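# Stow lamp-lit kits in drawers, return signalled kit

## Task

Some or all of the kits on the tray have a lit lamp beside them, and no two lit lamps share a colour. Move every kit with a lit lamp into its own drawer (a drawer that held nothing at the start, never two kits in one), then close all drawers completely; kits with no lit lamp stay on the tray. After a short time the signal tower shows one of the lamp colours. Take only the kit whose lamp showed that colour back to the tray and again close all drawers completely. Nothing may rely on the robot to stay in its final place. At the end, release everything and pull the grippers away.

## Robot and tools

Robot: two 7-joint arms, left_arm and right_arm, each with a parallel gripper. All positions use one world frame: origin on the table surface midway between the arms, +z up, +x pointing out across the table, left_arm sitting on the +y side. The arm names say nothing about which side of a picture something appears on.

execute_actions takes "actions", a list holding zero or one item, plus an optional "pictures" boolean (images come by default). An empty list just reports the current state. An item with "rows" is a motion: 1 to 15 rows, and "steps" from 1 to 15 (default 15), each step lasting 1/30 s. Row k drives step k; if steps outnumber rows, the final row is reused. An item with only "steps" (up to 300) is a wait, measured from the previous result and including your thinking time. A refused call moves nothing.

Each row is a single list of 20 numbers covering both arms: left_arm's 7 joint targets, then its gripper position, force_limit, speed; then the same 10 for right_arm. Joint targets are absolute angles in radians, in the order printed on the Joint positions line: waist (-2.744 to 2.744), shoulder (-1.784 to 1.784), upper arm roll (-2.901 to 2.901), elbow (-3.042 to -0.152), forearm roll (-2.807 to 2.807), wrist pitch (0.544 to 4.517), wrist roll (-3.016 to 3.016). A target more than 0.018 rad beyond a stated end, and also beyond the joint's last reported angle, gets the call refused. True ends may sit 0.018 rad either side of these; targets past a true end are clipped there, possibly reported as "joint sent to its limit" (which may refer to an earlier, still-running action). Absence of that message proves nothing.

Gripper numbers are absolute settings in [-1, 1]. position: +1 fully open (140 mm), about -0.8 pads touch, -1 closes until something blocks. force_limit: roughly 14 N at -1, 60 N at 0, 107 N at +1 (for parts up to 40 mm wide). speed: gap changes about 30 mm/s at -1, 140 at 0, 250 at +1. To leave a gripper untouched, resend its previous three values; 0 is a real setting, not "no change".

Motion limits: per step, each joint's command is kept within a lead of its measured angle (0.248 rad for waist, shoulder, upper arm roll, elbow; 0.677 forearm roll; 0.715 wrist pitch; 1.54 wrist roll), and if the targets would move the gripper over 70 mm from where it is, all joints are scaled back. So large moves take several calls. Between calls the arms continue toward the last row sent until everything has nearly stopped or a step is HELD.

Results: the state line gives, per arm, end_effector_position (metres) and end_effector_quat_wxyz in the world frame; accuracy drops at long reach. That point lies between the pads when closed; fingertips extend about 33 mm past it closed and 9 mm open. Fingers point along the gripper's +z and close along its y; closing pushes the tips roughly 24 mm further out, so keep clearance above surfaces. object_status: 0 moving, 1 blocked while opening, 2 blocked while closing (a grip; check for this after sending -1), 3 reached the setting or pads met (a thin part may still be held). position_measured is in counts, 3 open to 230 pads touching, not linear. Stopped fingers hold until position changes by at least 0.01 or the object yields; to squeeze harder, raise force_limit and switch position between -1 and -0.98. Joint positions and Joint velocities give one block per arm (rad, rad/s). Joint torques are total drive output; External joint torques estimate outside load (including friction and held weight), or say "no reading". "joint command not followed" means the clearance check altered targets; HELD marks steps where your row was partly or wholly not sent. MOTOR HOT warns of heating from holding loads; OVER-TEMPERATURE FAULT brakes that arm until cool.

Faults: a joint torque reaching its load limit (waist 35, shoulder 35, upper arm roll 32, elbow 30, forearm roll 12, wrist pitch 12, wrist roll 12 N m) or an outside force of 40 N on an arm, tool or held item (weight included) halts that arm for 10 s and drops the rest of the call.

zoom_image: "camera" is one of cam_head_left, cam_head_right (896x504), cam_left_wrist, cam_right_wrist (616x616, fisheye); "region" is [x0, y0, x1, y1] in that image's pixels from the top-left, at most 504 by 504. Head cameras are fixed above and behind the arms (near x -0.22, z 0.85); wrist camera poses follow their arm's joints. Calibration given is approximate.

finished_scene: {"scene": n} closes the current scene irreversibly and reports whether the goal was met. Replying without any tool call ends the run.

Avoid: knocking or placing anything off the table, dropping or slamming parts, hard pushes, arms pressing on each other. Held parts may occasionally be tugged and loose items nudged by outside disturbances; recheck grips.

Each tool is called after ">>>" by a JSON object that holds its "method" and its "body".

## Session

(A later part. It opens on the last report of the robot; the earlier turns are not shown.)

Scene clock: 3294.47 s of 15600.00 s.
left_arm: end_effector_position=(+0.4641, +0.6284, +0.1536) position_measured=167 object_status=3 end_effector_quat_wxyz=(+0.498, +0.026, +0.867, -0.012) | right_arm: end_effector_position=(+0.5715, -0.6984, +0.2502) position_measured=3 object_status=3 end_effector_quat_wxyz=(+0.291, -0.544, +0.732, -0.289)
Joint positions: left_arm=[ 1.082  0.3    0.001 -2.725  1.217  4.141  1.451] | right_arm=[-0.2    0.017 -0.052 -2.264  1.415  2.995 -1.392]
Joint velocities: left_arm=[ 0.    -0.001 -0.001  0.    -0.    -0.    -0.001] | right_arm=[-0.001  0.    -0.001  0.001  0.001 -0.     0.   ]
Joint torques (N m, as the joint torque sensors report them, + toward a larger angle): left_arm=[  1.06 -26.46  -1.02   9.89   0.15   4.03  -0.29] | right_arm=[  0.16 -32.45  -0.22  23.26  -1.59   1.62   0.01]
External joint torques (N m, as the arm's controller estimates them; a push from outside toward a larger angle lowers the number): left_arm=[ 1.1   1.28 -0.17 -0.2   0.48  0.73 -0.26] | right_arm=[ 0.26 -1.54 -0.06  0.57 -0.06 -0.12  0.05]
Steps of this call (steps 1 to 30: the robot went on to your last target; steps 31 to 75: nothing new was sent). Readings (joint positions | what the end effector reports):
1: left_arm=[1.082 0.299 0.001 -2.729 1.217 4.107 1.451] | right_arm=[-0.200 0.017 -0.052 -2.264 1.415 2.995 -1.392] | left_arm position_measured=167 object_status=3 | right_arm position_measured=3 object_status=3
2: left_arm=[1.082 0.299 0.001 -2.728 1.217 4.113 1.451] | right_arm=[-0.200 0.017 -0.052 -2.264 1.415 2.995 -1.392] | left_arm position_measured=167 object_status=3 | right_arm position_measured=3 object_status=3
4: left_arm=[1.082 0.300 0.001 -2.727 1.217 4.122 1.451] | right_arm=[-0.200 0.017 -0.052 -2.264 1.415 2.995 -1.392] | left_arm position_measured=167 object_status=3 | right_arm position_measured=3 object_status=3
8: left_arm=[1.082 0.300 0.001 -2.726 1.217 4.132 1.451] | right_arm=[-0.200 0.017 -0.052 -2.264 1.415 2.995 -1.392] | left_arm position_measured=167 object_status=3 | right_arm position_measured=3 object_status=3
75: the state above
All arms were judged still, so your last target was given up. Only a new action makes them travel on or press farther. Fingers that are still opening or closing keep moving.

Approach to s.035.

>>> {"method": "execute_actions", "body": {"actions": [{"rows": [[1.035,0.313,0,-2.697,1.177,4.133,1.43,-0.3,0,0,-0.2,0.017,-0.05,-2.264,1.415,2.995,-1.392,1,0,0],[1.035,0.313,0,-2.697,1.177,4.133,1.43,-0.3,0,0,-0.2,0.017,-0.05,-2.264,1.415,2.995,-1.392,1,0,0],[0.986,0.324,0,-2.67,1.137,4.121,1.415,-0.3,0,0,-0.2,0.017,-0.05,-2.264,1.415,2.995,-1.392,1,0,0],[0.986,0.324,0,-2.67,1.137,4.121,1.415,-0.3,0,0,-0.2,0.017,-0.05,-2.264,1.415,2.995,-1.392,1,0,0],[0.943,0.338,0,-2.636,1.105,4.106,1.398,-0.3,0,0,-0.2,0.017,-0.05,-2.264,1.415,2.995,-1.392,1,0,0],[0.943,0.338,0,-2.636,1.105,4.106,1.398,-0.3,0,0,-0.2,0.017,-0.05,-2.264,1.415,2.995,-1.392,1,0,0],[0.901,0.352,0,-2.603,1.073,4.091,1.382,-0.3,0,0,-0.2,0.017,-0.05,-2.264,1.415,2.995,-1.392,1,0,0],[0.901,0.352,0,-2.603,1.073,4.091,1.382,-0.3,0,0,-0.2,0.017,-0.05,-2.264,1.415,2.995,-1.392,1,0,0],[0.863,0.363,0,-2.569,1.046,4.072,1.366,-0.3,0,0,-0.2,0.017,-0.05,-2.264,1.415,2.995,-1.392,1,0,0],[0.863,0.363,0,-2.569,1.046,4.072,1.366,-0.3,0,0,-0.2,0.017,-0.05,-2.264,1.415,2.995,-1.392,1,0,0],[0.825,0.375,0,-2.535,1.02,4.053,1.35,-0.3,0,0,-0.2,0.017,-0.05,-2.264,1.415,2.995,-1.392,1,0,0]], "steps": 15}], "pictures": false}}

>>> {"method": "execute_actions", "body": {"actions": [{"steps": 35}], "pictures": false}}

>>> {"method": "execute_actions", "body": {"actions": [{"rows": [[0.815,0.381,0,-2.523,1.013,4.047,1.344,-0.3,0,0,-0.2,0.017,-0.05,-2.264,1.415,2.995,-1.392,1,0,0],[0.806,0.388,0,-2.511,1.007,4.042,1.338,-0.3,0,0,-0.2,0.017,-0.05,-2.264,1.415,2.995,-1.392,1,0,0],[0.796,0.394,0,-2.499,1.0,4.036,1.332,-0.3,0,0,-0.2,0.017,-0.05,-2.264,1.415,2.995,-1.392,1,0,0],[0.787,0.401,0,-2.486,0.994,4.031,1.327,-0.3,0,0,-0.2,0.017,-0.05,-2.264,1.415,2.995,-1.392,1,0,0],[0.777,0.407,0,-2.474,0.988,4.026,1.322,-0.3,0,0,-0.2,0.017,-0.05,-2.264,1.415,2.995,-1.392,1,0,0],[0.768,0.414,0,-2.462,0.981,4.021,1.317,-0.3,0,0,-0.2,0.017,-0.05,-2.264,1.415,2.995,-1.392,1,0,0],[0.758,0.42,0,-2.45,0.975,4.017,1.312,-0.3,0,0,-0.2,0.017,-0.05,-2.264,1.415,2.995,-1.392,1,0,0]], "steps": 15}], "pictures": false}}

>>> {"method": "execute_actions", "body": {"actions": [{"steps": 35}]}}

>>> {"method": "zoom_image", "body": {"camera": "cam_left_wrist", "region": [230, 240, 400, 360]}}

Scene clock: 3325.53 s of 15600.00 s.
left_arm: end_effector_position=(+0.5657, +0.6163, +0.1624) position_measured=167 object_status=3 end_effector_quat_wxyz=(+0.506, +0.051, +0.861, -0.006) | right_arm: end_effector_position=(+0.5715, -0.6984, +0.2502) position_measured=3 object_status=3 end_effector_quat_wxyz=(+0.291, -0.544, +0.732, -0.289)
Joint positions: left_arm=[ 0.833  0.37  -0.002 -2.543  1.04   4.074  1.391] | right_arm=[-0.2    0.017 -0.052 -2.264  1.415  2.995 -1.392]
Joint velocities: left_arm=[-0.122  0.034  0.     0.095 -0.136 -0.104 -0.113] | right_arm=[ 0.001 -0.    -0.     0.001  0.    -0.001  0.001]
Joint torques (N m, as the joint torque sensors report them, + toward a larger angle): left_arm=[  0.49 -30.61   0.55  11.6   -1.41   2.61  -0.38] | right_arm=[  0.08 -33.08   0.16  23.55  -1.56   1.6    0.06]
External joint torques (N m, as the arm's controller estimates them; a push from outside toward a larger angle lowers the number): left_arm=[-2.4   1.43 -1.28 -0.21 -0.63 -0.65 -0.36] | right_arm=[ 0.08 -2.17  0.22  0.85 -0.02 -0.13  0.1 ]
Steps of this call (steps 1 to 90: nothing new was sent; then 27.57 s passed at rest; steps 91 to 105: all 15 steps of this action). Readings (joint positions | what the end effector reports):
91: left_arm=[1.073 0.303 0.003 -2.720 1.208 4.140 1.449] | right_arm=[-0.200 0.017 -0.052 -2.264 1.415 2.995 -1.392] | left_arm position_measured=167 object_status=3 | right_arm position_measured=3 object_status=3
92: left_arm=[1.062 0.306 0.003 -2.712 1.201 4.140 1.448] | right_arm=[-0.200 0.017 -0.052 -2.264 1.415 2.995 -1.392] | left_arm position_measured=167 object_status=3 | right_arm position_measured=3 object_status=3
94: left_arm=[1.024 0.315 0.003 -2.690 1.175 4.135 1.443] | right_arm=[-0.200 0.017 -0.052 -2.264 1.415 2.995 -1.392] | left_arm position_measured=167 object_status=3 | right_arm position_measured=3 object_status=3
98: left_arm=[0.939 0.339 0.001 -2.630 1.117 4.117 1.426] | right_arm=[-0.200 0.017 -0.052 -2.264 1.415 2.995 -1.392] | left_arm position_measured=167 object_status=3 | right_arm position_measured=3 object_status=3
105: the state above

Scene clock: 3326.70 s of 15600.00 s.
left_arm: end_effector_position=(+0.5679, +0.6217, +0.1584) position_measured=167 object_status=3 end_effector_quat_wxyz=(+0.501, +0.030, +0.865, -0.010) | right_arm: end_effector_position=(+0.5715, -0.6984, +0.2502) position_measured=3 object_status=3 end_effector_quat_wxyz=(+0.291, -0.544, +0.732, -0.289)
Joint positions: left_arm=[ 0.828  0.373 -0.002 -2.536  1.023  4.057  1.358] | right_arm=[-0.2    0.017 -0.052 -2.264  1.415  2.995 -1.392]
Joint velocities: left_arm=[-0.001  0.     0.     0.     0.    -0.    -0.003] | right_arm=[0.    0.002 0.001 0.001 0.001 0.001 0.002]
Joint torques (N m, as the joint torque sensors report them, + toward a larger angle): left_arm=[ -2.19 -31.07   0.33  12.95  -1.12   2.77  -0.32] | right_arm=[ -0.02 -33.09   0.06  23.01  -1.5    1.61   0.05]
External joint torques (N m, as the arm's controller estimates them; a push from outside toward a larger angle lowers the number): left_arm=[-2.09  1.57  1.32  0.11 -0.56 -0.5  -0.29] | right_arm=[-0.19 -2.23 -0.05  0.32  0.04 -0.09  0.09]
Steps of this call (steps 1 to 30: the robot went on to your last target; steps 31 to 35: nothing new was sent). Readings (joint positions | what the end effector reports):
1: left_arm=[0.830 0.371 -0.002 -2.540 1.036 4.071 1.388] | right_arm=[-0.200 0.017 -0.052 -2.264 1.415 2.995 -1.392] | left_arm position_measured=167 object_status=3 | right_arm position_measured=3 object_status=3
2: left_arm=[0.829 0.371 -0.002 -2.539 1.033 4.069 1.384] | right_arm=[-0.200 0.017 -0.052 -2.264 1.415 2.995 -1.392] | left_arm position_measured=167 object_status=3 | right_arm position_measured=3 object_status=3
4: left_arm=[0.828 0.372 -0.002 -2.537 1.029 4.065 1.379] | right_arm=[-0.200 0.017 -0.052 -2.264 1.415 2.995 -1.392] | left_arm position_measured=167 object_status=3 | right_arm position_measured=3 object_status=3
8: left_arm=[0.828 0.373 -0.002 -2.537 1.025 4.061 1.371] | right_arm=[-0.200 0.017 -0.052 -2.264 1.415 2.995 -1.392] | left_arm position_measured=167 object_status=3 | right_arm position_measured=3 object_status=3
35: the state above
All arms were judged still, so your last target was given up. Only a new action makes them travel on or press farther. Fingers that are still opening or closing keep moving.

Scene clock: 3327.20 s of 15600.00 s.
left_arm: end_effector_position=(+0.6029, +0.6201, +0.1566) position_measured=167 object_status=3 end_effector_quat_wxyz=(+0.502, +0.032, +0.864, -0.010) | right_arm: end_effector_position=(+0.5715, -0.6984, +0.2502) position_measured=3 object_status=3 end_effector_quat_wxyz=(+0.291, -0.544, +0.732, -0.289)
Joint positions: left_arm=[ 0.761  0.418 -0.    -2.452  0.98   4.025  1.329] | right_arm=[-0.2    0.017 -0.052 -2.264  1.415  2.995 -1.392]
Joint velocities: left_arm=[-0.     0.004 -0.     0.009 -0.019 -0.021 -0.035] | right_arm=[ 0.001 -0.002 -0.001 -0.001 -0.001  0.001 -0.001]
Joint torques (N m, as the joint torque sensors report them, + toward a larger angle): left_arm=[ -1.85 -32.44  -0.5   13.73  -1.01   2.75  -0.29] | right_arm=[ -0.11 -32.83   0.12  22.98  -1.59   1.58   0.04]
External joint torques (N m, as the arm's controller estimates them; a push from outside toward a larger angle lowers the number): left_arm=[-1.77  2.47  0.52  0.04 -0.39 -0.53 -0.27] | right_arm=[-0.08 -1.93  0.22  0.33 -0.06 -0.15  0.08]
Steps of this call (steps 1 to 15: all 15 steps of this action). Readings (joint positions | what the end effector reports):
1: left_arm=[0.826 0.374 -0.001 -2.534 1.021 4.056 1.357] | right_arm=[-0.200 0.017 -0.052 -2.264 1.415 2.995 -1.392] | left_arm position_measured=167 object_status=3 | right_arm position_measured=3 object_status=3
2: left_arm=[0.822 0.378 -0.001 -2.528 1.019 4.055 1.356] | right_arm=[-0.200 0.017 -0.052 -2.264 1.415 2.995 -1.392] | left_arm position_measured=167 object_status=3 | right_arm position_measured=3 object_status=3
4: left_arm=[0.808 0.387 -0.000 -2.509 1.010 4.049 1.352] | right_arm=[-0.200 0.017 -0.052 -2.264 1.415 2.995 -1.392] | left_arm position_measured=167 object_status=3 | right_arm position_measured=3 object_status=3
8: left_arm=[0.773 0.410 -0.000 -2.467 0.991 4.035 1.341] | right_arm=[-0.200 0.017 -0.052 -2.264 1.415 2.995 -1.392] | left_arm position_measured=167 object_status=3 | right_arm position_measured=3 object_status=3
15: the state above

Scene clock: 3328.37 s of 15600.00 s.
left_arm: end_effector_position=(+0.6029, +0.6211, +0.1557) position_measured=167 object_status=3 end_effector_quat_wxyz=(+0.501, +0.027, +0.865, -0.011) | right_arm: end_effector_position=(+0.5715, -0.6984, +0.2502) position_measured=3 object_status=3 end_effector_quat_wxyz=(+0.291, -0.544, +0.732, -0.289)
Joint positions: left_arm=[ 0.761  0.418 -0.    -2.451  0.978  4.021  1.319] | right_arm=[-0.2    0.017 -0.052 -2.264  1.415  2.995 -1.392]
Joint velocities: left_arm=[ 0.001 -0.002 -0.001 -0.    -0.    -0.    -0.001] | right_arm=[ 0.001  0.    -0.    -0.     0.    -0.     0.   ]
Joint torques (N m, as the joint torque sensors report them, + toward a larger angle): left_arm=[ -2.14 -33.05  -0.46  13.56  -1.2    2.67  -0.25] | right_arm=[  0.18 -32.8   -0.17  22.51  -1.58   1.64   0.03]
External joint torques (N m, as the arm's controller estimates them; a push from outside toward a larger angle lowers the number): left_arm=[-1.98  1.75  0.63 -0.14 -0.57 -0.59 -0.23] | right_arm=[ 0.15 -1.91 -0.13 -0.18 -0.04 -0.09  0.07]
Steps of this call (steps 1 to 15: the robot went on to your last target; steps 16 to 35: nothing new was sent). Readings (joint positions | what the end effector reports):
1: left_arm=[0.761 0.418 -0.000 -2.452 0.979 4.024 1.328] | right_arm=[-0.200 0.017 -0.052 -2.264 1.415 2.995 -1.392] | left_arm position_measured=167 object_status=3 | right_arm position_measured=3 object_status=3
2: left_arm=[0.761 0.418 -0.000 -2.452 0.979 4.023 1.327] | right_arm=[-0.200 0.017 -0.052 -2.264 1.415 2.995 -1.392] | left_arm position_measured=167 object_status=3 | right_arm position_measured=3 object_status=3
4: left_arm=[0.761 0.418 -0.000 -2.452 0.978 4.023 1.326] | right_arm=[-0.200 0.017 -0.052 -2.264 1.415 2.995 -1.392] | left_arm position_measured=167 object_status=3 | right_arm position_measured=3 object_status=3
8: left_arm=[0.761 0.418 -0.000 -2.452 0.978 4.022 1.323] | right_arm=[-0.200 0.017 -0.052 -2.264 1.415 2.995 -1.392] | left_arm position_measured=167 object_status=3 | right_arm position_measured=3 object_status=3
35: the state above
All arms were judged still, so your last target was given up. Only a new action makes them travel on or press farther. Fingers that are still opening or closing keep moving.
camera_calibration (this result's frames):
cam_left_wrist: T_world_to_cam=[[0.184467, 0.975866, 0.116864, -0.727311], [0.0770869, -0.132904, 0.988127, -0.104668], [0.979811, -0.173268, -0.0997429, -0.277004], [0, 0, 0, 1]] pos_world=[0.413645, 0.647851, 0.160793]
cam_right_wrist: T_world_to_cam=[[-0.638933, 0.244578, -0.729346, 0.715625], [-0.0628114, 0.928359, 0.36634, 0.583912], [0.766694, 0.279878, -0.577797, 0.0780871], [0, 0, 0, 1]] pos_world=[0.434044, -0.738961, 0.353147]

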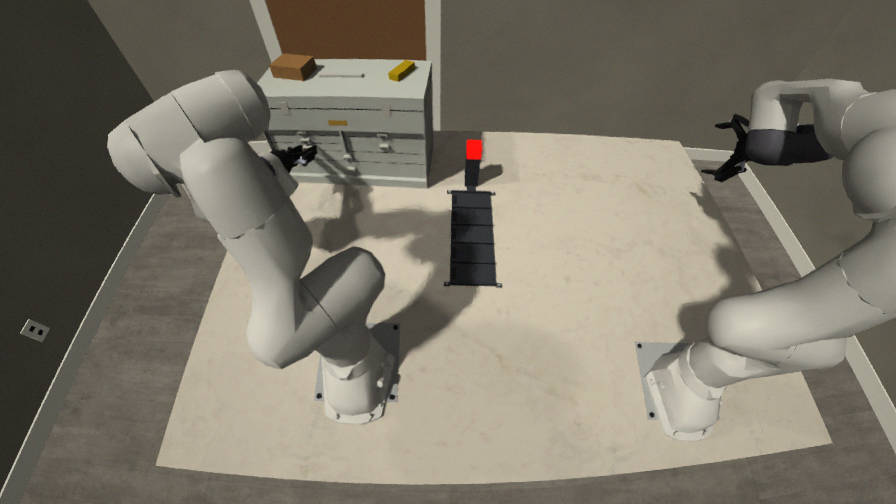

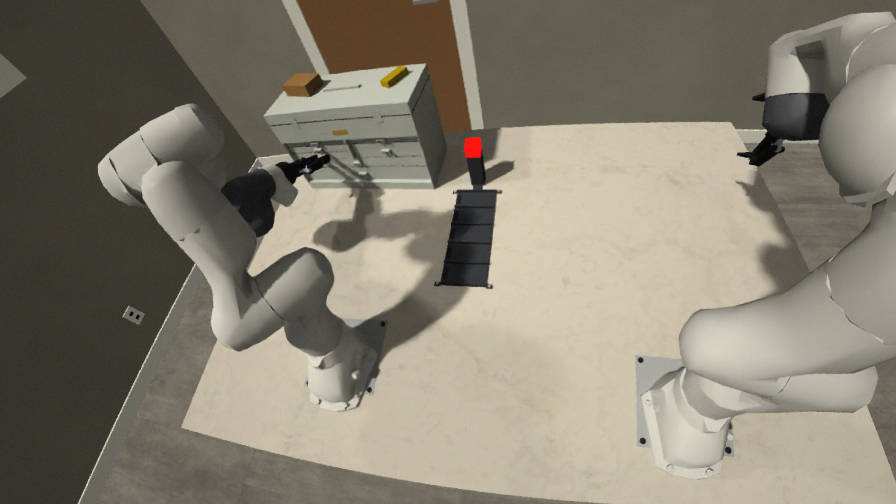

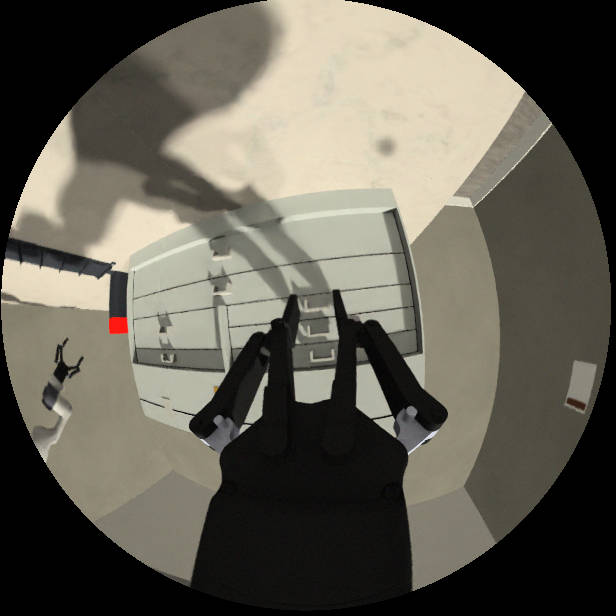

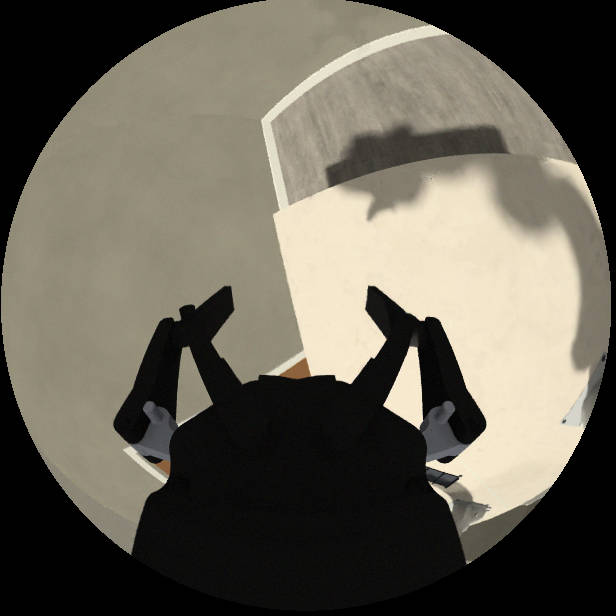

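Region (230, 240, 400, 360) of cam_left_wrist's 616x616 image, scaled by 2.965, with more detail than that image has; it fills the top 356 rows of this view, and the rest is white.

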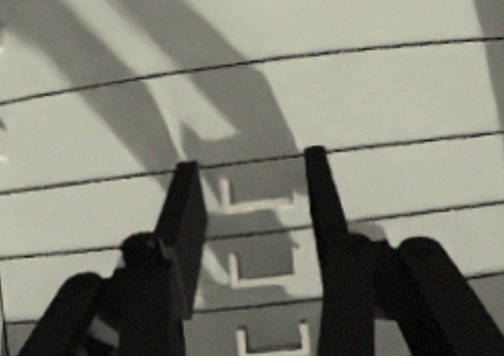

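Good. Close.

>>> {"method": "execute_actions", "body": {"actions": [{"rows": [[0.758,0.42,0,-2.45,0.975,4.017,1.312,-1,0,-0.5,-0.2,0.017,-0.05,-2.264,1.415,2.995,-1.392,1,0,0]], "steps": 15}], "pictures": false}}

>>> {"method": "execute_actions", "body": {"actions": [{"steps": 15}], "pictures": false}}

Scene clock: 3336.40 s of 15600.00 s.
left_arm: end_effector_position=(+0.6030, +0.6220, +0.1557) position_measured=193 object_status=2 end_effector_quat_wxyz=(+0.501, +0.026, +0.865, -0.011) | right_arm: end_effector_position=(+0.5715, -0.6984, +0.2502) position_measured=3 object_status=3 end_effector_quat_wxyz=(+0.291, -0.544, +0.732, -0.289)
Joint positions: left_arm=[ 0.761  0.418  0.    -2.451  0.976  4.021  1.319] | right_arm=[-0.2    0.017 -0.052 -2.264  1.415  2.995 -1.392]
Joint velocities: left_arm=[-0.    -0.001  0.001 -0.     0.    -0.001  0.002] | right_arm=[ 0.    -0.002  0.001  0.002 -0.    -0.    -0.001]
Joint torques (N m, as the joint torque sensors report them, + toward a larger angle): left_arm=[ -1.06 -33.59  -0.52  14.05  -0.78   2.72  -0.25] | right_arm=[  0.34 -32.92  -0.12  23.42  -1.5    1.67   0.08]
External joint torques (N m, as the arm's controller estimates them; a push from outside toward a larger angle lowers the number): left_arm=[-1.    1.24  0.48  0.29 -0.13 -0.54 -0.23] | right_arm=[ 0.34 -1.8  -0.07  0.59  0.05 -0.07  0.12]
Steps of this call (steps 1 to 90: nothing new was sent; then 4.53 s passed at rest; steps 91 to 105: all 15 steps of this action). Readings (joint positions | what the end effector reports):
91: left_arm=[0.761 0.418 -0.000 -2.451 0.978 4.021 1.319] | right_arm=[-0.200 0.017 -0.052 -2.264 1.415 2.995 -1.392] | left_arm position_measured=167 object_status=0 | right_arm position_measured=3 object_status=3
92: left_arm=[0.761 0.418 -0.000 -2.451 0.978 4.021 1.319] | right_arm=[-0.200 0.017 -0.052 -2.264 1.415 2.995 -1.392] | left_arm position_measured=171 object_status=0 | right_arm position_measured=3 object_status=3
94: left_arm=[0.761 0.418 -0.000 -2.451 0.978 4.021 1.319] | right_arm=[-0.200 0.017 -0.052 -2.264 1.415 2.995 -1.392] | left_arm position_measured=180 object_status=0 | right_arm position_measured=3 object_status=3
98: left_arm=[0.761 0.418 0.000 -2.451 0.976 4.021 1.319] | right_arm=[-0.200 0.017 -0.052 -2.264 1.415 2.995 -1.392] | left_arm position_measured=193 object_status=0 | right_arm position_measured=3 object_status=3
105: the state above

Scene clock: 3336.90 s of 15600.00 s.
left_arm: end_effector_position=(+0.6030, +0.6220, +0.1557) position_measured=193 object_status=2 end_effector_quat_wxyz=(+0.501, +0.026, +0.865, -0.011) | right_arm: end_effector_position=(+0.5715, -0.6984, +0.2502) position_measured=3 object_status=3 end_effector_quat_wxyz=(+0.291, -0.544, +0.732, -0.289)
Joint positions: left_arm=[ 0.761  0.418  0.    -2.451  0.976  4.021  1.319] | right_arm=[-0.2    0.017 -0.052 -2.264  1.415  2.995 -1.392]
Joint velocities: left_arm=[-0.001  0.001 -0.     0.001  0.     0.     0.002] | right_arm=[ 0.    -0.002  0.     0.     0.003 -0.001 -0.   ]
Joint torques (N m, as the joint torque sensors report them, + toward a larger angle): left_arm=[ -2.39 -33.15  -1.17  13.73  -0.89   2.84  -0.23] | right_arm=[  0.12 -32.62  -0.25  23.2   -1.51   1.65   0.1 ]
External joint torques (N m, as the arm's controller estimates them; a push from outside toward a larger angle lowers the number): left_arm=[-2.36  1.69 -0.2  -0.07 -0.23 -0.41 -0.21] | right_arm=[ 0.09 -1.5  -0.22  0.41  0.03 -0.09  0.15]
Steps of this call (steps 1 to 15: the robot went on to your last target). Readings (joint positions | what the end effector reports):
1: left_arm=[0.761 0.418 0.000 -2.451 0.976 4.021 1.319] | right_arm=[-0.200 0.017 -0.052 -2.264 1.415 2.995 -1.392] | left_arm position_measured=193 object_status=2 | right_arm position_measured=3 object_status=3
2: left_arm=[0.761 0.418 0.000 -2.451 0.976 4.021 1.319] | right_arm=[-0.200 0.017 -0.052 -2.264 1.415 2.995 -1.392] | left_arm position_measured=193 object_status=2 | right_arm position_measured=3 object_status=3
4: left_arm=[0.761 0.418 0.000 -2.451 0.976 4.021 1.319] | right_arm=[-0.200 0.017 -0.052 -2.264 1.415 2.995 -1.392] | left_arm position_measured=193 object_status=2 | right_arm position_measured=3 object_status=3
8: left_arm=[0.761 0.418 0.000 -2.451 0.976 4.021 1.319] | right_arm=[-0.200 0.017 -0.052 -2.264 1.415 2.995 -1.392] | left_arm position_measured=193 object_status=2 | right_arm position_measured=3 object_status=3
15: the state above
All arms were judged still, so your last target was given up. Only a new action makes them travel on or press farther. Fingers that are still opening or closing keep moving.

>>> {"method": "execute_actions", "body": {"actions": [{"rows": [[0.767,0.414,0,-2.462,0.983,4.026,1.322,-1,0,-0.5,-0.2,0.017,-0.05,-2.264,1.415,2.995,-1.392,1,0,0],[0.777,0.409,0,-2.474,0.99,4.031,1.328,-1,0,-0.5,-0.2,0.017,-0.05,-2.264,1.415,2.995,-1.392,1,0,0],[0.786,0.403,0,-2.486,0.996,4.036,1.333,-1,0,-0.5,-0.2,0.017,-0.05,-2.264,1.415,2.995,-1.392,1,0,0],[0.796,0.398,0,-2.498,1.003,4.041,1.339,-1,0,-0.5,-0.2,0.017,-0.05,-2.264,1.415,2.995,-1.392,1,0,0],[0.806,0.392,0,-2.51,1.009,4.047,1.344,-1,0,-0.5,-0.2,0.017,-0.05,-2.264,1.415,2.995,-1.392,1,0,0],[0.815,0.387,0,-2.521,1.016,4.052,1.35,-1,0,-0.5,-0.2,0.017,-0.05,-2.264,1.415,2.995,-1.392,1,0,0],[0.825,0.381,0,-2.532,1.023,4.058,1.355,-1,0,-0.5,-0.2,0.017,-0.05,-2.264,1.415,2.995,-1.392,1,0,0],[0.836,0.377,0,-2.542,1.03,4.063,1.36,-1,0,-0.5,-0.2,0.017,-0.05,-2.264,1.415,2.995,-1.392,1,0,0],[0.847,0.373,0,-2.552,1.038,4.069,1.364,-1,0,-0.5,-0.2,0.017,-0.05,-2.264,1.415,2.995,-1.392,1,0,0],[0.858,0.369,0,-2.562,1.045,4.074,1.369,-1,0,-0.5,-0.2,0.017,-0.05,-2.264,1.415,2.995,-1.392,1,0,0],[0.868,0.365,0,-2.573,1.053,4.08,1.373,-1,0,-0.5,-0.2,0.017,-0.05,-2.264,1.415,2.995,-1.392,1,0,0],[0.879,0.36,0,-2.583,1.06,4.085,1.378,-1,0,-0.5,-0.2,0.017,-0.05,-2.264,1.415,2.995,-1.392,1,0,0],[0.89,0.356,0,-2.593,1.068,4.09,1.382,-1,0,-0.5,-0.2,0.017,-0.05,-2.264,1.415,2.995,-1.392,1,0,0],[0.901,0.352,0,-2.603,1.076,4.095,1.387,-1,0,-0.5,-0.2,0.017,-0.05,-2.264,1.415,2.995,-1.392,1,0,0]], "steps": 14}], "pictures": false}}

>>> {"method": "execute_actions", "body": {"actions": [{"rows": [[0.913,0.348,0,-2.613,1.085,4.099,1.392,-1,0,-0.5,-0.2,0.017,-0.05,-2.264,1.415,2.995,-1.392,1,0,0],[0.925,0.344,0,-2.622,1.094,4.104,1.396,-1,0,-0.5,-0.2,0.017,-0.05,-2.264,1.415,2.995,-1.392,1,0,0],[0.937,0.34,0,-2.632,1.103,4.108,1.401,-1,0,-0.5,-0.2,0.017,-0.05,-2.264,1.415,2.995,-1.392,1,0,0],[0.95,0.336,0,-2.641,1.112,4.112,1.406,-1,0,-0.5,-0.2,0.017,-0.05,-2.264,1.415,2.995,-1.392,1,0,0],[0.962,0.332,0,-2.651,1.122,4.117,1.41,-1,0,-0.5,-0.2,0.017,-0.05,-2.264,1.415,2.995,-1.392,1,0,0],[0.974,0.328,0,-2.66,1.131,4.121,1.415,-1,0,-0.5,-0.2,0.017,-0.05,-2.264,1.415,2.995,-1.392,1,0,0],[0.986,0.324,0,-2.67,1.141,4.125,1.42,-1,0,-0.5,-0.2,0.017,-0.05,-2.264,1.415,2.995,-1.392,1,0,0],[1.0,0.321,0,-2.678,1.152,4.128,1.424,-1,0,-0.5,-0.2,0.017,-0.05,-2.264,1.415,2.995,-1.392,1,0,0],[1.014,0.318,0,-2.685,1.164,4.131,1.428,-1,0,-0.5,-0.2,0.017,-0.05,-2.264,1.415,2.995,-1.392,1,0,0],[1.028,0.315,0,-2.693,1.175,4.135,1.432,-1,0,-0.5,-0.2,0.017,-0.05,-2.264,1.415,2.995,-1.392,1,0,0],[1.042,0.311,0,-2.701,1.187,4.138,1.436,-1,0,-0.5,-0.2,0.017,-0.05,-2.264,1.415,2.995,-1.392,1,0,0],[1.056,0.308,0,-2.709,1.198,4.141,1.44,-1,0,-0.5,-0.2,0.017,-0.05,-2.264,1.415,2.995,-1.392,1,0,0],[1.07,0.305,0,-2.716,1.209,4.143,1.443,-1,0,-0.5,-0.2,0.017,-0.05,-2.264,1.415,2.995,-1.392,1,0,0],[1.084,0.302,0,-2.724,1.218,4.145,1.444,-1,0,-0.5,-0.2,0.017,-0.05,-2.264,1.415,2.995,-1.392,1,0,0]], "steps": 15}], "pictures": false}}

>>> {"method": "execute_actions", "body": {"actions": [{"steps": 25}], "pictures": false}}

Scene clock: 3372.27 s of 15600.00 s.
left_arm: end_effector_position=(+0.5474, +0.6256, +0.1565) position_measured=193 object_status=2 end_effector_quat_wxyz=(+0.500, +0.018, +0.866, -0.015) | right_arm: end_effector_position=(+0.5715, -0.6984, +0.2502) position_measured=3 object_status=3 end_effector_quat_wxyz=(+0.291, -0.544, +0.732, -0.289)
Joint positions: left_arm=[ 0.873  0.359 -0.001 -2.577  1.05   4.077  1.356] | right_arm=[-0.2    0.017 -0.052 -2.264  1.415  2.995 -1.392]
Joint velocities: left_arm=[ 0.315 -0.122 -0.    -0.292  0.216  0.153  0.122] | right_arm=[-0.001 -0.     0.001 -0.    -0.     0.     0.001]
Joint torques (N m, as the joint torque sensors report them, + toward a larger angle): left_arm=[  0.62 -30.17   0.66  10.92  -0.36   2.34  -0.13] | right_arm=[  0.1  -32.72  -0.21  23.01  -1.52   1.64   0.02]
External joint torques (N m, as the arm's controller estimates them; a push from outside toward a larger angle lowers the number): left_arm=[ 2.5   0.89  1.74 -2.93  0.61 -0.72 -0.09] | right_arm=[ 0.16 -1.86 -0.1   0.35  0.01 -0.09  0.06]
Steps of this call (steps 1 to 90: nothing new was sent; then 31.90 s passed at rest; steps 91 to 104: all 14 steps of this action). Readings (joint positions | what the end effector reports):
91: left_arm=[0.761 0.417 0.000 -2.452 0.977 4.021 1.319] | right_arm=[-0.200 0.017 -0.052 -2.264 1.415 2.995 -1.392] | left_arm position_measured=193 object_status=2 | right_arm position_measured=3 object_status=3
92: left_arm=[0.764 0.415 0.000 -2.457 0.978 4.022 1.319] | right_arm=[-0.200 0.017 -0.052 -2.264 1.415 2.995 -1.392] | left_arm position_measured=193 object_status=2 | right_arm position_measured=3 object_status=3
94: left_arm=[0.776 0.407 -0.000 -2.473 0.985 4.028 1.322] | right_arm=[-0.200 0.017 -0.052 -2.264 1.415 2.995 -1.392] | left_arm position_measured=193 object_status=2 | right_arm position_measured=3 object_status=3
98: left_arm=[0.811 0.386 -0.001 -2.515 1.007 4.045 1.333] | right_arm=[-0.200 0.017 -0.052 -2.264 1.415 2.995 -1.392] | left_arm position_measured=193 object_status=2 | right_arm position_measured=3 object_status=3
104: the state above

Scene clock: 3372.77 s of 15600.00 s.
left_arm: end_effector_position=(+0.4744, +0.6304, +0.1573) position_measured=193 object_status=2 end_effector_quat_wxyz=(+0.502, +0.015, +0.865, -0.015) | right_arm: end_effector_position=(+0.5715, -0.6984, +0.2502) position_measured=3 object_status=3 end_effector_quat_wxyz=(+0.291, -0.544, +0.732, -0.289)
Joint positions: left_arm=[ 1.061  0.304 -0.002 -2.709  1.192  4.141  1.421] | right_arm=[-0.2    0.017 -0.052 -2.264  1.415  2.995 -1.392]
Joint velocities: left_arm=[ 0.277 -0.057  0.005 -0.156  0.218  0.084  0.101] | right_arm=[ 0.    -0.    -0.     0.001  0.001  0.001 -0.001]
Joint torques (N m, as the joint torque sensors report them, + toward a larger angle): left_arm=[  0.24 -26.79   0.59   8.56  -0.05   1.85  -0.27] | right_arm=[  0.25 -32.99   0.04  23.18  -1.59   1.63   0.06]
External joint torques (N m, as the arm's controller estimates them; a push from outside toward a larger angle lowers the number): left_arm=[ 3.26  1.3   4.09 -3.01  0.06 -1.45 -0.25] | right_arm=[ 0.22 -2.03  0.06  0.47 -0.05 -0.1   0.1 ]
Steps of this call (steps 1 to 15: all 15 steps of this action). Readings (joint positions | what the end effector reports):
1: left_arm=[0.885 0.355 -0.001 -2.587 1.058 4.082 1.360] | right_arm=[-0.200 0.017 -0.052 -2.264 1.415 2.995 -1.392] | left_arm position_measured=193 object_status=2 | right_arm position_measured=3 object_status=3
2: left_arm=[0.896 0.351 -0.002 -2.596 1.066 4.087 1.364] | right_arm=[-0.200 0.017 -0.052 -2.264 1.415 2.995 -1.392] | left_arm position_measured=193 object_status=2 | right_arm position_measured=3 object_status=3
4: left_arm=[0.919 0.343 -0.002 -2.616 1.083 4.096 1.373] | right_arm=[-0.200 0.017 -0.052 -2.264 1.415 2.995 -1.392] | left_arm position_measured=193 object_status=2 | right_arm position_measured=3 object_status=3
8: left_arm=[0.969 0.327 -0.002 -2.654 1.119 4.115 1.392] | right_arm=[-0.200 0.017 -0.052 -2.264 1.415 2.995 -1.392] | left_arm position_measured=193 object_status=2 | right_arm position_measured=3 object_status=3
15: the state above

Scene clock: 3373.60 s of 15600.00 s.
left_arm: end_effector_position=(+0.4671, +0.6309, +0.1574) position_measured=193 object_status=2 end_effector_quat_wxyz=(+0.502, +0.022, +0.864, -0.012) | right_arm: end_effector_position=(+0.5715, -0.6984, +0.2502) position_measured=3 object_status=3 end_effector_quat_wxyz=(+0.291, -0.544, +0.732, -0.289)
Joint positions: left_arm=[ 1.082  0.301 -0.002 -2.718  1.212  4.147  1.44 ] | right_arm=[-0.2    0.017 -0.052 -2.264  1.415  2.995 -1.392]
Joint velocities: left_arm=[0.001 0.001 0.    0.    0.001 0.001 0.001] | right_arm=[-0.002  0.001  0.     0.001  0.    -0.     0.   ]
Joint torques (N m, as the joint torque sensors report them, + toward a larger angle): left_arm=[  0.63 -27.06   0.65   6.2    1.54   3.03   0.19] | right_arm=[  0.1  -32.28  -0.22  23.14  -1.55   1.68   0.04]
External joint torques (N m, as the arm's controller estimates them; a push from outside toward a larger angle lowers the number): left_arm=[ 0.64  0.82  1.5  -4.03  1.89 -0.28  0.21] | right_arm=[ 0.16 -1.41 -0.11  0.51 -0.03 -0.05  0.08]
Steps of this call (steps 1 to 25: the robot went on to your last target). Readings (joint positions | what the end effector reports):
1: left_arm=[1.068 0.303 -0.002 -2.713 1.198 4.144 1.424] | right_arm=[-0.200 0.017 -0.052 -2.264 1.415 2.995 -1.392] | left_arm position_measured=193 object_status=2 | right_arm position_measured=3 object_status=3
2: left_arm=[1.073 0.302 -0.002 -2.715 1.202 4.145 1.427] | right_arm=[-0.200 0.017 -0.052 -2.264 1.415 2.995 -1.392] | left_arm position_measured=193 object_status=2 | right_arm position_measured=3 object_status=3
4: left_arm=[1.078 0.301 -0.002 -2.717 1.207 4.146 1.431] | right_arm=[-0.200 0.017 -0.052 -2.264 1.415 2.995 -1.392] | left_arm position_measured=193 object_status=2 | right_arm position_measured=3 object_status=3
8: left_arm=[1.081 0.301 -0.002 -2.718 1.211 4.147 1.436] | right_arm=[-0.200 0.017 -0.052 -2.264 1.415 2.995 -1.392] | left_arm position_measured=193 object_status=2 | right_arm position_measured=3 object_status=3
25: the state above

Open .136, same as before. Release, retreat, reposition.

>>> {"method": "execute_actions", "body": {"actions": [{"rows": [[1.082,0.301,0,-2.718,1.212,4.147,1.44,-0.3,0,0,-0.2,0.017,-0.05,-2.264,1.415,2.995,-1.392,1,0,0]], "steps": 12}], "pictures": false}}

>>> {"method": "execute_actions", "body": {"actions": [{"rows": [[1.12,0.295,0,-2.735,1.25,4.151,1.448,-0.3,0,0,-0.2,0.017,-0.05,-2.264,1.415,2.995,-1.392,1,0,0],[1.12,0.295,0,-2.735,1.25,4.151,1.448,-0.3,0,0,-0.2,0.017,-0.05,-2.264,1.415,2.995,-1.392,1,0,0],[1.16,0.289,0,-2.75,1.283,4.155,1.456,-0.3,0,0,-0.2,0.017,-0.05,-2.264,1.415,2.995,-1.392,1,0,0],[1.16,0.289,0,-2.75,1.283,4.155,1.456,-0.3,0,0,-0.2,0.017,-0.05,-2.264,1.415,2.995,-1.392,1,0,0],[1.2,0.283,0,-2.765,1.316,4.159,1.463,-0.3,0,0,-0.2,0.017,-0.05,-2.264,1.415,2.995,-1.392,1,0,0],[1.2,0.283,0,-2.765,1.316,4.159,1.463,-0.3,0,0,-0.2,0.017,-0.05,-2.264,1.415,2.995,-1.392,1,0,0],[1.24,0.278,0,-2.779,1.35,4.163,1.47,-0.3,0,0,-0.2,0.017,-0.05,-2.264,1.415,2.995,-1.392,1,0,0]], "steps": 15}], "pictures": false}}

>>> {"method": "execute_actions", "body": {"actions": [{"rows": [[1.24,-0.45,0,-2.88,1.35,3.5,1.47,-0.3,0,0,-0.2,0.017,-0.05,-2.264,1.415,2.995,-1.392,1,0,0]], "steps": 15}], "pictures": false}}

>>> {"method": "execute_actions", "body": {"actions": [{"rows": [[1.24,-0.738,0,-2.922,0,2.45,2.035,-0.3,0,0,-0.2,0.017,-0.05,-2.264,1.415,2.995,-1.392,1,0,0]], "steps": 15}], "pictures": false}}

>>> {"method": "execute_actions", "body": {"actions": [{"steps": 20}], "pictures": false}}

Scene clock: 3393.00 s of 15600.00 s.
left_arm: end_effector_position=(+0.4671, +0.6309, +0.1574) position_measured=167 object_status=0 end_effector_quat_wxyz=(+0.502, +0.022, +0.864, -0.012) | right_arm: end_effector_position=(+0.5715, -0.6984, +0.2502) position_measured=3 object_status=3 end_effector_quat_wxyz=(+0.291, -0.544, +0.732, -0.289)
Joint positions: left_arm=[ 1.082  0.301 -0.002 -2.718  1.212  4.147  1.441] | right_arm=[-0.2    0.017 -0.052 -2.264  1.415  2.995 -1.392]
Joint velocities: left_arm=[ 0.    -0.    -0.002 -0.001  0.001 -0.001  0.   ] | right_arm=[-0.001  0.001  0.     0.001 -0.    -0.    -0.002]
Joint torques (N m, as the joint torque sensors report them, + toward a larger angle): left_arm=[ -1.08 -28.05   0.54  10.16  -0.09   3.26   0.09] | right_arm=[  0.23 -32.74  -0.23  23.14  -1.56   1.63   0.  ]
External joint torques (N m, as the arm's controller estimates them; a push from outside toward a larger angle lowers the number): left_arm=[-1.06 -0.2   1.4  -0.02  0.25 -0.04  0.11] | right_arm=[ 0.23 -1.8  -0.17  0.42 -0.03 -0.1   0.05]
Steps of this call (steps 1 to 15: the robot went on to your last target; steps 16 to 220: nothing new was sent; then 11.67 s passed at rest; steps 221 to 232: all 12 steps of this action). Readings (joint positions | what the end effector reports):
221: left_arm=[1.082 0.301 -0.002 -2.718 1.212 4.147 1.441] | right_arm=[-0.200 0.017 -0.052 -2.264 1.415 2.995 -1.392] | left_arm position_measured=193 object_status=0 | right_arm position_measured=3 object_status=3
222: left_arm=[1.082 0.301 -0.002 -2.718 1.212 4.147 1.441] | right_arm=[-0.200 0.017 -0.052 -2.264 1.415 2.995 -1.392] | left_arm position_measured=192 object_status=0 | right_arm position_measured=3 object_status=3
224: left_arm=[1.082 0.301 -0.002 -2.718 1.212 4.147 1.441] | right_arm=[-0.200 0.017 -0.052 -2.264 1.415 2.995 -1.392] | left_arm position_measured=172 object_status=0 | right_arm position_measured=3 object_status=3
228: left_arm=[1.082 0.301 -0.002 -2.718 1.212 4.147 1.441] | right_arm=[-0.200 0.017 -0.052 -2.264 1.415 2.995 -1.392] | left_arm position_measured=167 object_status=0 | right_arm position_measured=3 object_status=3
232: the state above

Scene clock: 3393.50 s of 15600.00 s.
left_arm: end_effector_position=(+0.4164, +0.6364, +0.1514) position_measured=167 object_status=3 end_effector_quat_wxyz=(+0.495, +0.009, +0.869, -0.015) | right_arm: end_effector_position=(+0.5715, -0.6984, +0.2502) position_measured=3 object_status=3 end_effector_quat_wxyz=(+0.291, -0.544, +0.732, -0.289)
Joint positions: left_arm=[ 1.236  0.28   0.001 -2.777  1.341  4.157  1.456] | right_arm=[-0.2    0.017 -0.052 -2.264  1.415  2.995 -1.392]
Joint velocities: left_arm=[ 0.013 -0.004 -0.001 -0.007  0.053  0.008  0.021] | right_arm=[ 0.     0.001  0.001  0.    -0.    -0.001  0.001]
Joint torques (N m, as the joint torque sensors report them, + toward a larger angle): left_arm=[  0.01 -27.08  -0.68   7.15   0.66   4.11   0.43] | right_arm=[  0.19 -32.45  -0.09  22.94  -1.55   1.63   0.05]
External joint torques (N m, as the arm's controller estimates them; a push from outside toward a larger angle lowers the number): left_arm=[ 0.09 -0.98  0.24 -2.06  0.96  0.79  0.45] | right_arm=[ 0.15 -1.64 -0.06  0.29 -0.02 -0.09  0.09]
Steps of this call (steps 1 to 15: all 15 steps of this action). Readings (joint positions | what the end effector reports):
1: left_arm=[1.089 0.300 -0.003 -2.721 1.220 4.147 1.441] | right_arm=[-0.200 0.017 -0.052 -2.264 1.415 2.995 -1.392] | left_arm position_measured=167 object_status=0 | right_arm position_measured=3 object_status=3
2: left_arm=[1.098 0.299 -0.003 -2.726 1.227 4.147 1.441] | right_arm=[-0.200 0.017 -0.052 -2.264 1.415 2.995 -1.392] | left_arm position_measured=167 object_status=3 | right_arm position_measured=3 object_status=3
4: left_arm=[1.129 0.295 -0.003 -2.738 1.249 4.148 1.442] | right_arm=[-0.200 0.017 -0.052 -2.264 1.415 2.995 -1.392] | left_arm position_measured=167 object_status=3 | right_arm position_measured=3 object_status=3
8: left_arm=[1.205 0.284 -0.001 -2.766 1.306 4.153 1.449] | right_arm=[-0.200 0.017 -0.052 -2.264 1.415 2.995 -1.392] | left_arm position_measured=167 object_status=3 | right_arm position_measured=3 object_status=3
15: the state above

Scene clock: 3394.00 s of 15600.00 s.
left_arm: end_effector_position=(+0.3496, +0.7552, +0.2521) position_measured=167 object_status=3 end_effector_quat_wxyz=(+0.309, +0.065, +0.901, +0.296) | right_arm: end_effector_position=(+0.5715, -0.6984, +0.2502) position_measured=3 object_status=3 end_effector_quat_wxyz=(+0.291, -0.544, +0.732, -0.289)
Joint positions: left_arm=[ 1.237 -0.429  0.001 -2.871  1.347  3.576  1.46 ] | right_arm=[-0.2    0.017 -0.052 -2.264  1.415  2.995 -1.392]
Joint velocities: left_arm=[ 0.001 -0.364 -0.001 -0.014 -0.001 -0.411  0.01 ] | right_arm=[-0.     0.     0.001  0.001  0.    -0.001 -0.001]
Joint torques (N m, as the joint torque sensors report them, + toward a larger angle): left_arm=[ 0.75 -6.44  1.   15.05 -0.88  1.51  0.5 ] | right_arm=[ -0.23 -32.46  -0.2   22.95  -1.55   1.65   0.07]
External joint torques (N m, as the arm's controller estimates them; a push from outside toward a larger angle lowers the number): left_arm=[ 0.79 -0.95  0.21 -1.23  0.57 -0.6   0.48] | right_arm=[-0.27 -1.45 -0.18  0.19  0.   -0.07  0.11]
Steps of this call (steps 1 to 15: all 15 steps of this action). Readings (joint positions | what the end effector reports):
1: left_arm=[1.237 0.258 0.001 -2.790 1.341 4.111 1.457] | right_arm=[-0.200 0.017 -0.052 -2.264 1.415 2.995 -1.392] | left_arm position_measured=167 object_status=3 | right_arm position_measured=3 object_status=3
2: left_arm=[1.237 0.222 0.001 -2.806 1.342 4.058 1.457] | right_arm=[-0.200 0.017 -0.052 -2.264 1.415 2.995 -1.392] | left_arm position_measured=167 object_status=3 | right_arm position_measured=3 object_status=3
4: left_arm=[1.237 0.135 0.001 -2.832 1.343 3.949 1.457] | right_arm=[-0.200 0.017 -0.052 -2.264 1.415 2.995 -1.392] | left_arm position_measured=167 object_status=3 | right_arm position_measured=3 object_status=3
8: left_arm=[1.237 -0.095 0.001 -2.866 1.346 3.751 1.458] | right_arm=[-0.200 0.017 -0.052 -2.264 1.415 2.995 -1.392] | left_arm position_measured=167 object_status=3 | right_arm position_measured=3 object_status=3
15: the state above

Scene clock: 3394.50 s of 15600.00 s.
left_arm: end_effector_position=(+0.1961, +0.8594, +0.2894) position_measured=167 object_status=3 end_effector_quat_wxyz=(+0.189, -0.253, +0.884, +0.345) | right_arm: end_effector_position=(+0.5715, -0.6984, +0.2502) position_measured=3 object_status=3 end_effector_quat_wxyz=(+0.291, -0.544, +0.732, -0.289)
Joint positions: left_arm=[ 1.237 -0.668 -0.002 -2.905  0.626  3.021  1.67 ] | right_arm=[-0.2    0.017 -0.052 -2.264  1.415  2.995 -1.392]
Joint velocities: left_arm=[ 0.013 -0.266  0.011 -0.037 -1.653 -1.137  0.406] | right_arm=[ 0.    -0.001  0.001 -0.001  0.001 -0.     0.   ]
Joint torques (N m, as the joint torque sensors report them, + toward a larger angle): left_arm=[-0.46 -6.9   1.8  21.98 -0.73  2.47  0.44] | right_arm=[  0.01 -32.98  -0.06  23.23  -1.55   1.61   0.02]
External joint torques (N m, as the arm's controller estimates them; a push from outside toward a larger angle lowers the number): left_arm=[-0.06 -0.28  1.95 -1.1  -1.02 -0.87  0.43] | right_arm=[-0.1  -2.01 -0.11  0.56 -0.01 -0.1   0.07]
Steps of this call (steps 1 to 15: all 15 steps of this action). Readings (joint positions | what the end effector reports):
1: left_arm=[1.236 -0.447 -0.001 -2.877 1.310 3.545 1.475] | right_arm=[-0.200 0.017 -0.052 -2.264 1.415 2.995 -1.392] | left_arm position_measured=167 object_status=3 | right_arm position_measured=3 object_status=3
2: left_arm=[1.236 -0.467 -0.001 -2.881 1.267 3.511 1.489] | right_arm=[-0.200 0.017 -0.052 -2.264 1.415 2.995 -1.392] | left_arm position_measured=167 object_status=3 | right_arm position_measured=3 object_status=3
4: left_arm=[1.236 -0.509 -0.001 -2.887 1.181 3.443 1.518] | right_arm=[-0.200 0.017 -0.052 -2.264 1.415 2.995 -1.392] | left_arm position_measured=167 object_status=3 | right_arm position_measured=3 object_status=3
8: left_arm=[1.236 -0.585 -0.001 -2.895 0.994 3.297 1.576] | right_arm=[-0.200 0.017 -0.052 -2.264 1.415 2.995 -1.392] | left_arm position_measured=167 object_status=3 | right_arm position_measured=3 object_status=3
15: the state above

Scene clock: 3395.17 s of 15600.00 s.
left_arm: end_effector_position=(+0.1299, +0.7581, +0.1890) position_measured=167 object_status=3 end_effector_quat_wxyz=(+0.096, -0.408, +0.901, +0.110) | right_arm: end_effector_position=(+0.5715, -0.6984, +0.2502) position_measured=3 object_status=3 end_effector_quat_wxyz=(+0.291, -0.544, +0.732, -0.289)
Joint positions: left_arm=[ 1.238 -0.736 -0.001 -2.921  0.011  2.479  1.964] | right_arm=[-0.2    0.017 -0.052 -2.264  1.415  2.995 -1.392]
Joint velocities: left_arm=[ 0.    -0.003 -0.     0.    -0.069 -0.15   0.212] | right_arm=[ 0.001 -0.     0.     0.002  0.001  0.     0.001]
Joint torques (N m, as the joint torque sensors report them, + toward a larger angle): left_arm=[-0.2  -7.37  0.66 22.75  0.2   2.59  0.55] | right_arm=[  0.   -32.33  -0.11  23.1   -1.58   1.66   0.06]
External joint torques (N m, as the arm's controller estimates them; a push from outside toward a larger angle lowers the number): left_arm=[-0.19 -0.89  1.3  -1.22 -0.51 -0.51  0.55] | right_arm=[-0.09 -1.33 -0.14  0.33 -0.04 -0.06  0.11]
Steps of this call (steps 1 to 20: the robot went on to your last target). Readings (joint positions | what the end effector reports):
1: left_arm=[1.237 -0.677 -0.002 -2.906 0.566 2.981 1.685] | right_arm=[-0.200 0.017 -0.052 -2.264 1.415 2.995 -1.392] | left_arm position_measured=167 object_status=3 | right_arm position_measured=3 object_status=3
2: left_arm=[1.237 -0.685 -0.001 -2.907 0.509 2.941 1.700] | right_arm=[-0.200 0.017 -0.052 -2.264 1.415 2.995 -1.392] | left_arm position_measured=167 object_status=3 | right_arm position_measured=3 object_status=3
4: left_arm=[1.237 -0.700 -0.001 -2.909 0.400 2.863 1.731] | right_arm=[-0.200 0.017 -0.052 -2.264 1.415 2.995 -1.392] | left_arm position_measured=167 object_status=3 | right_arm position_measured=3 object_status=3
8: left_arm=[1.238 -0.722 -0.001 -2.914 0.213 2.711 1.799] | right_arm=[-0.200 0.017 -0.052 -2.264 1.415 2.995 -1.392] | left_arm position_measured=167 object_status=3 | right_arm position_measured=3 object_status=3
20: the state above


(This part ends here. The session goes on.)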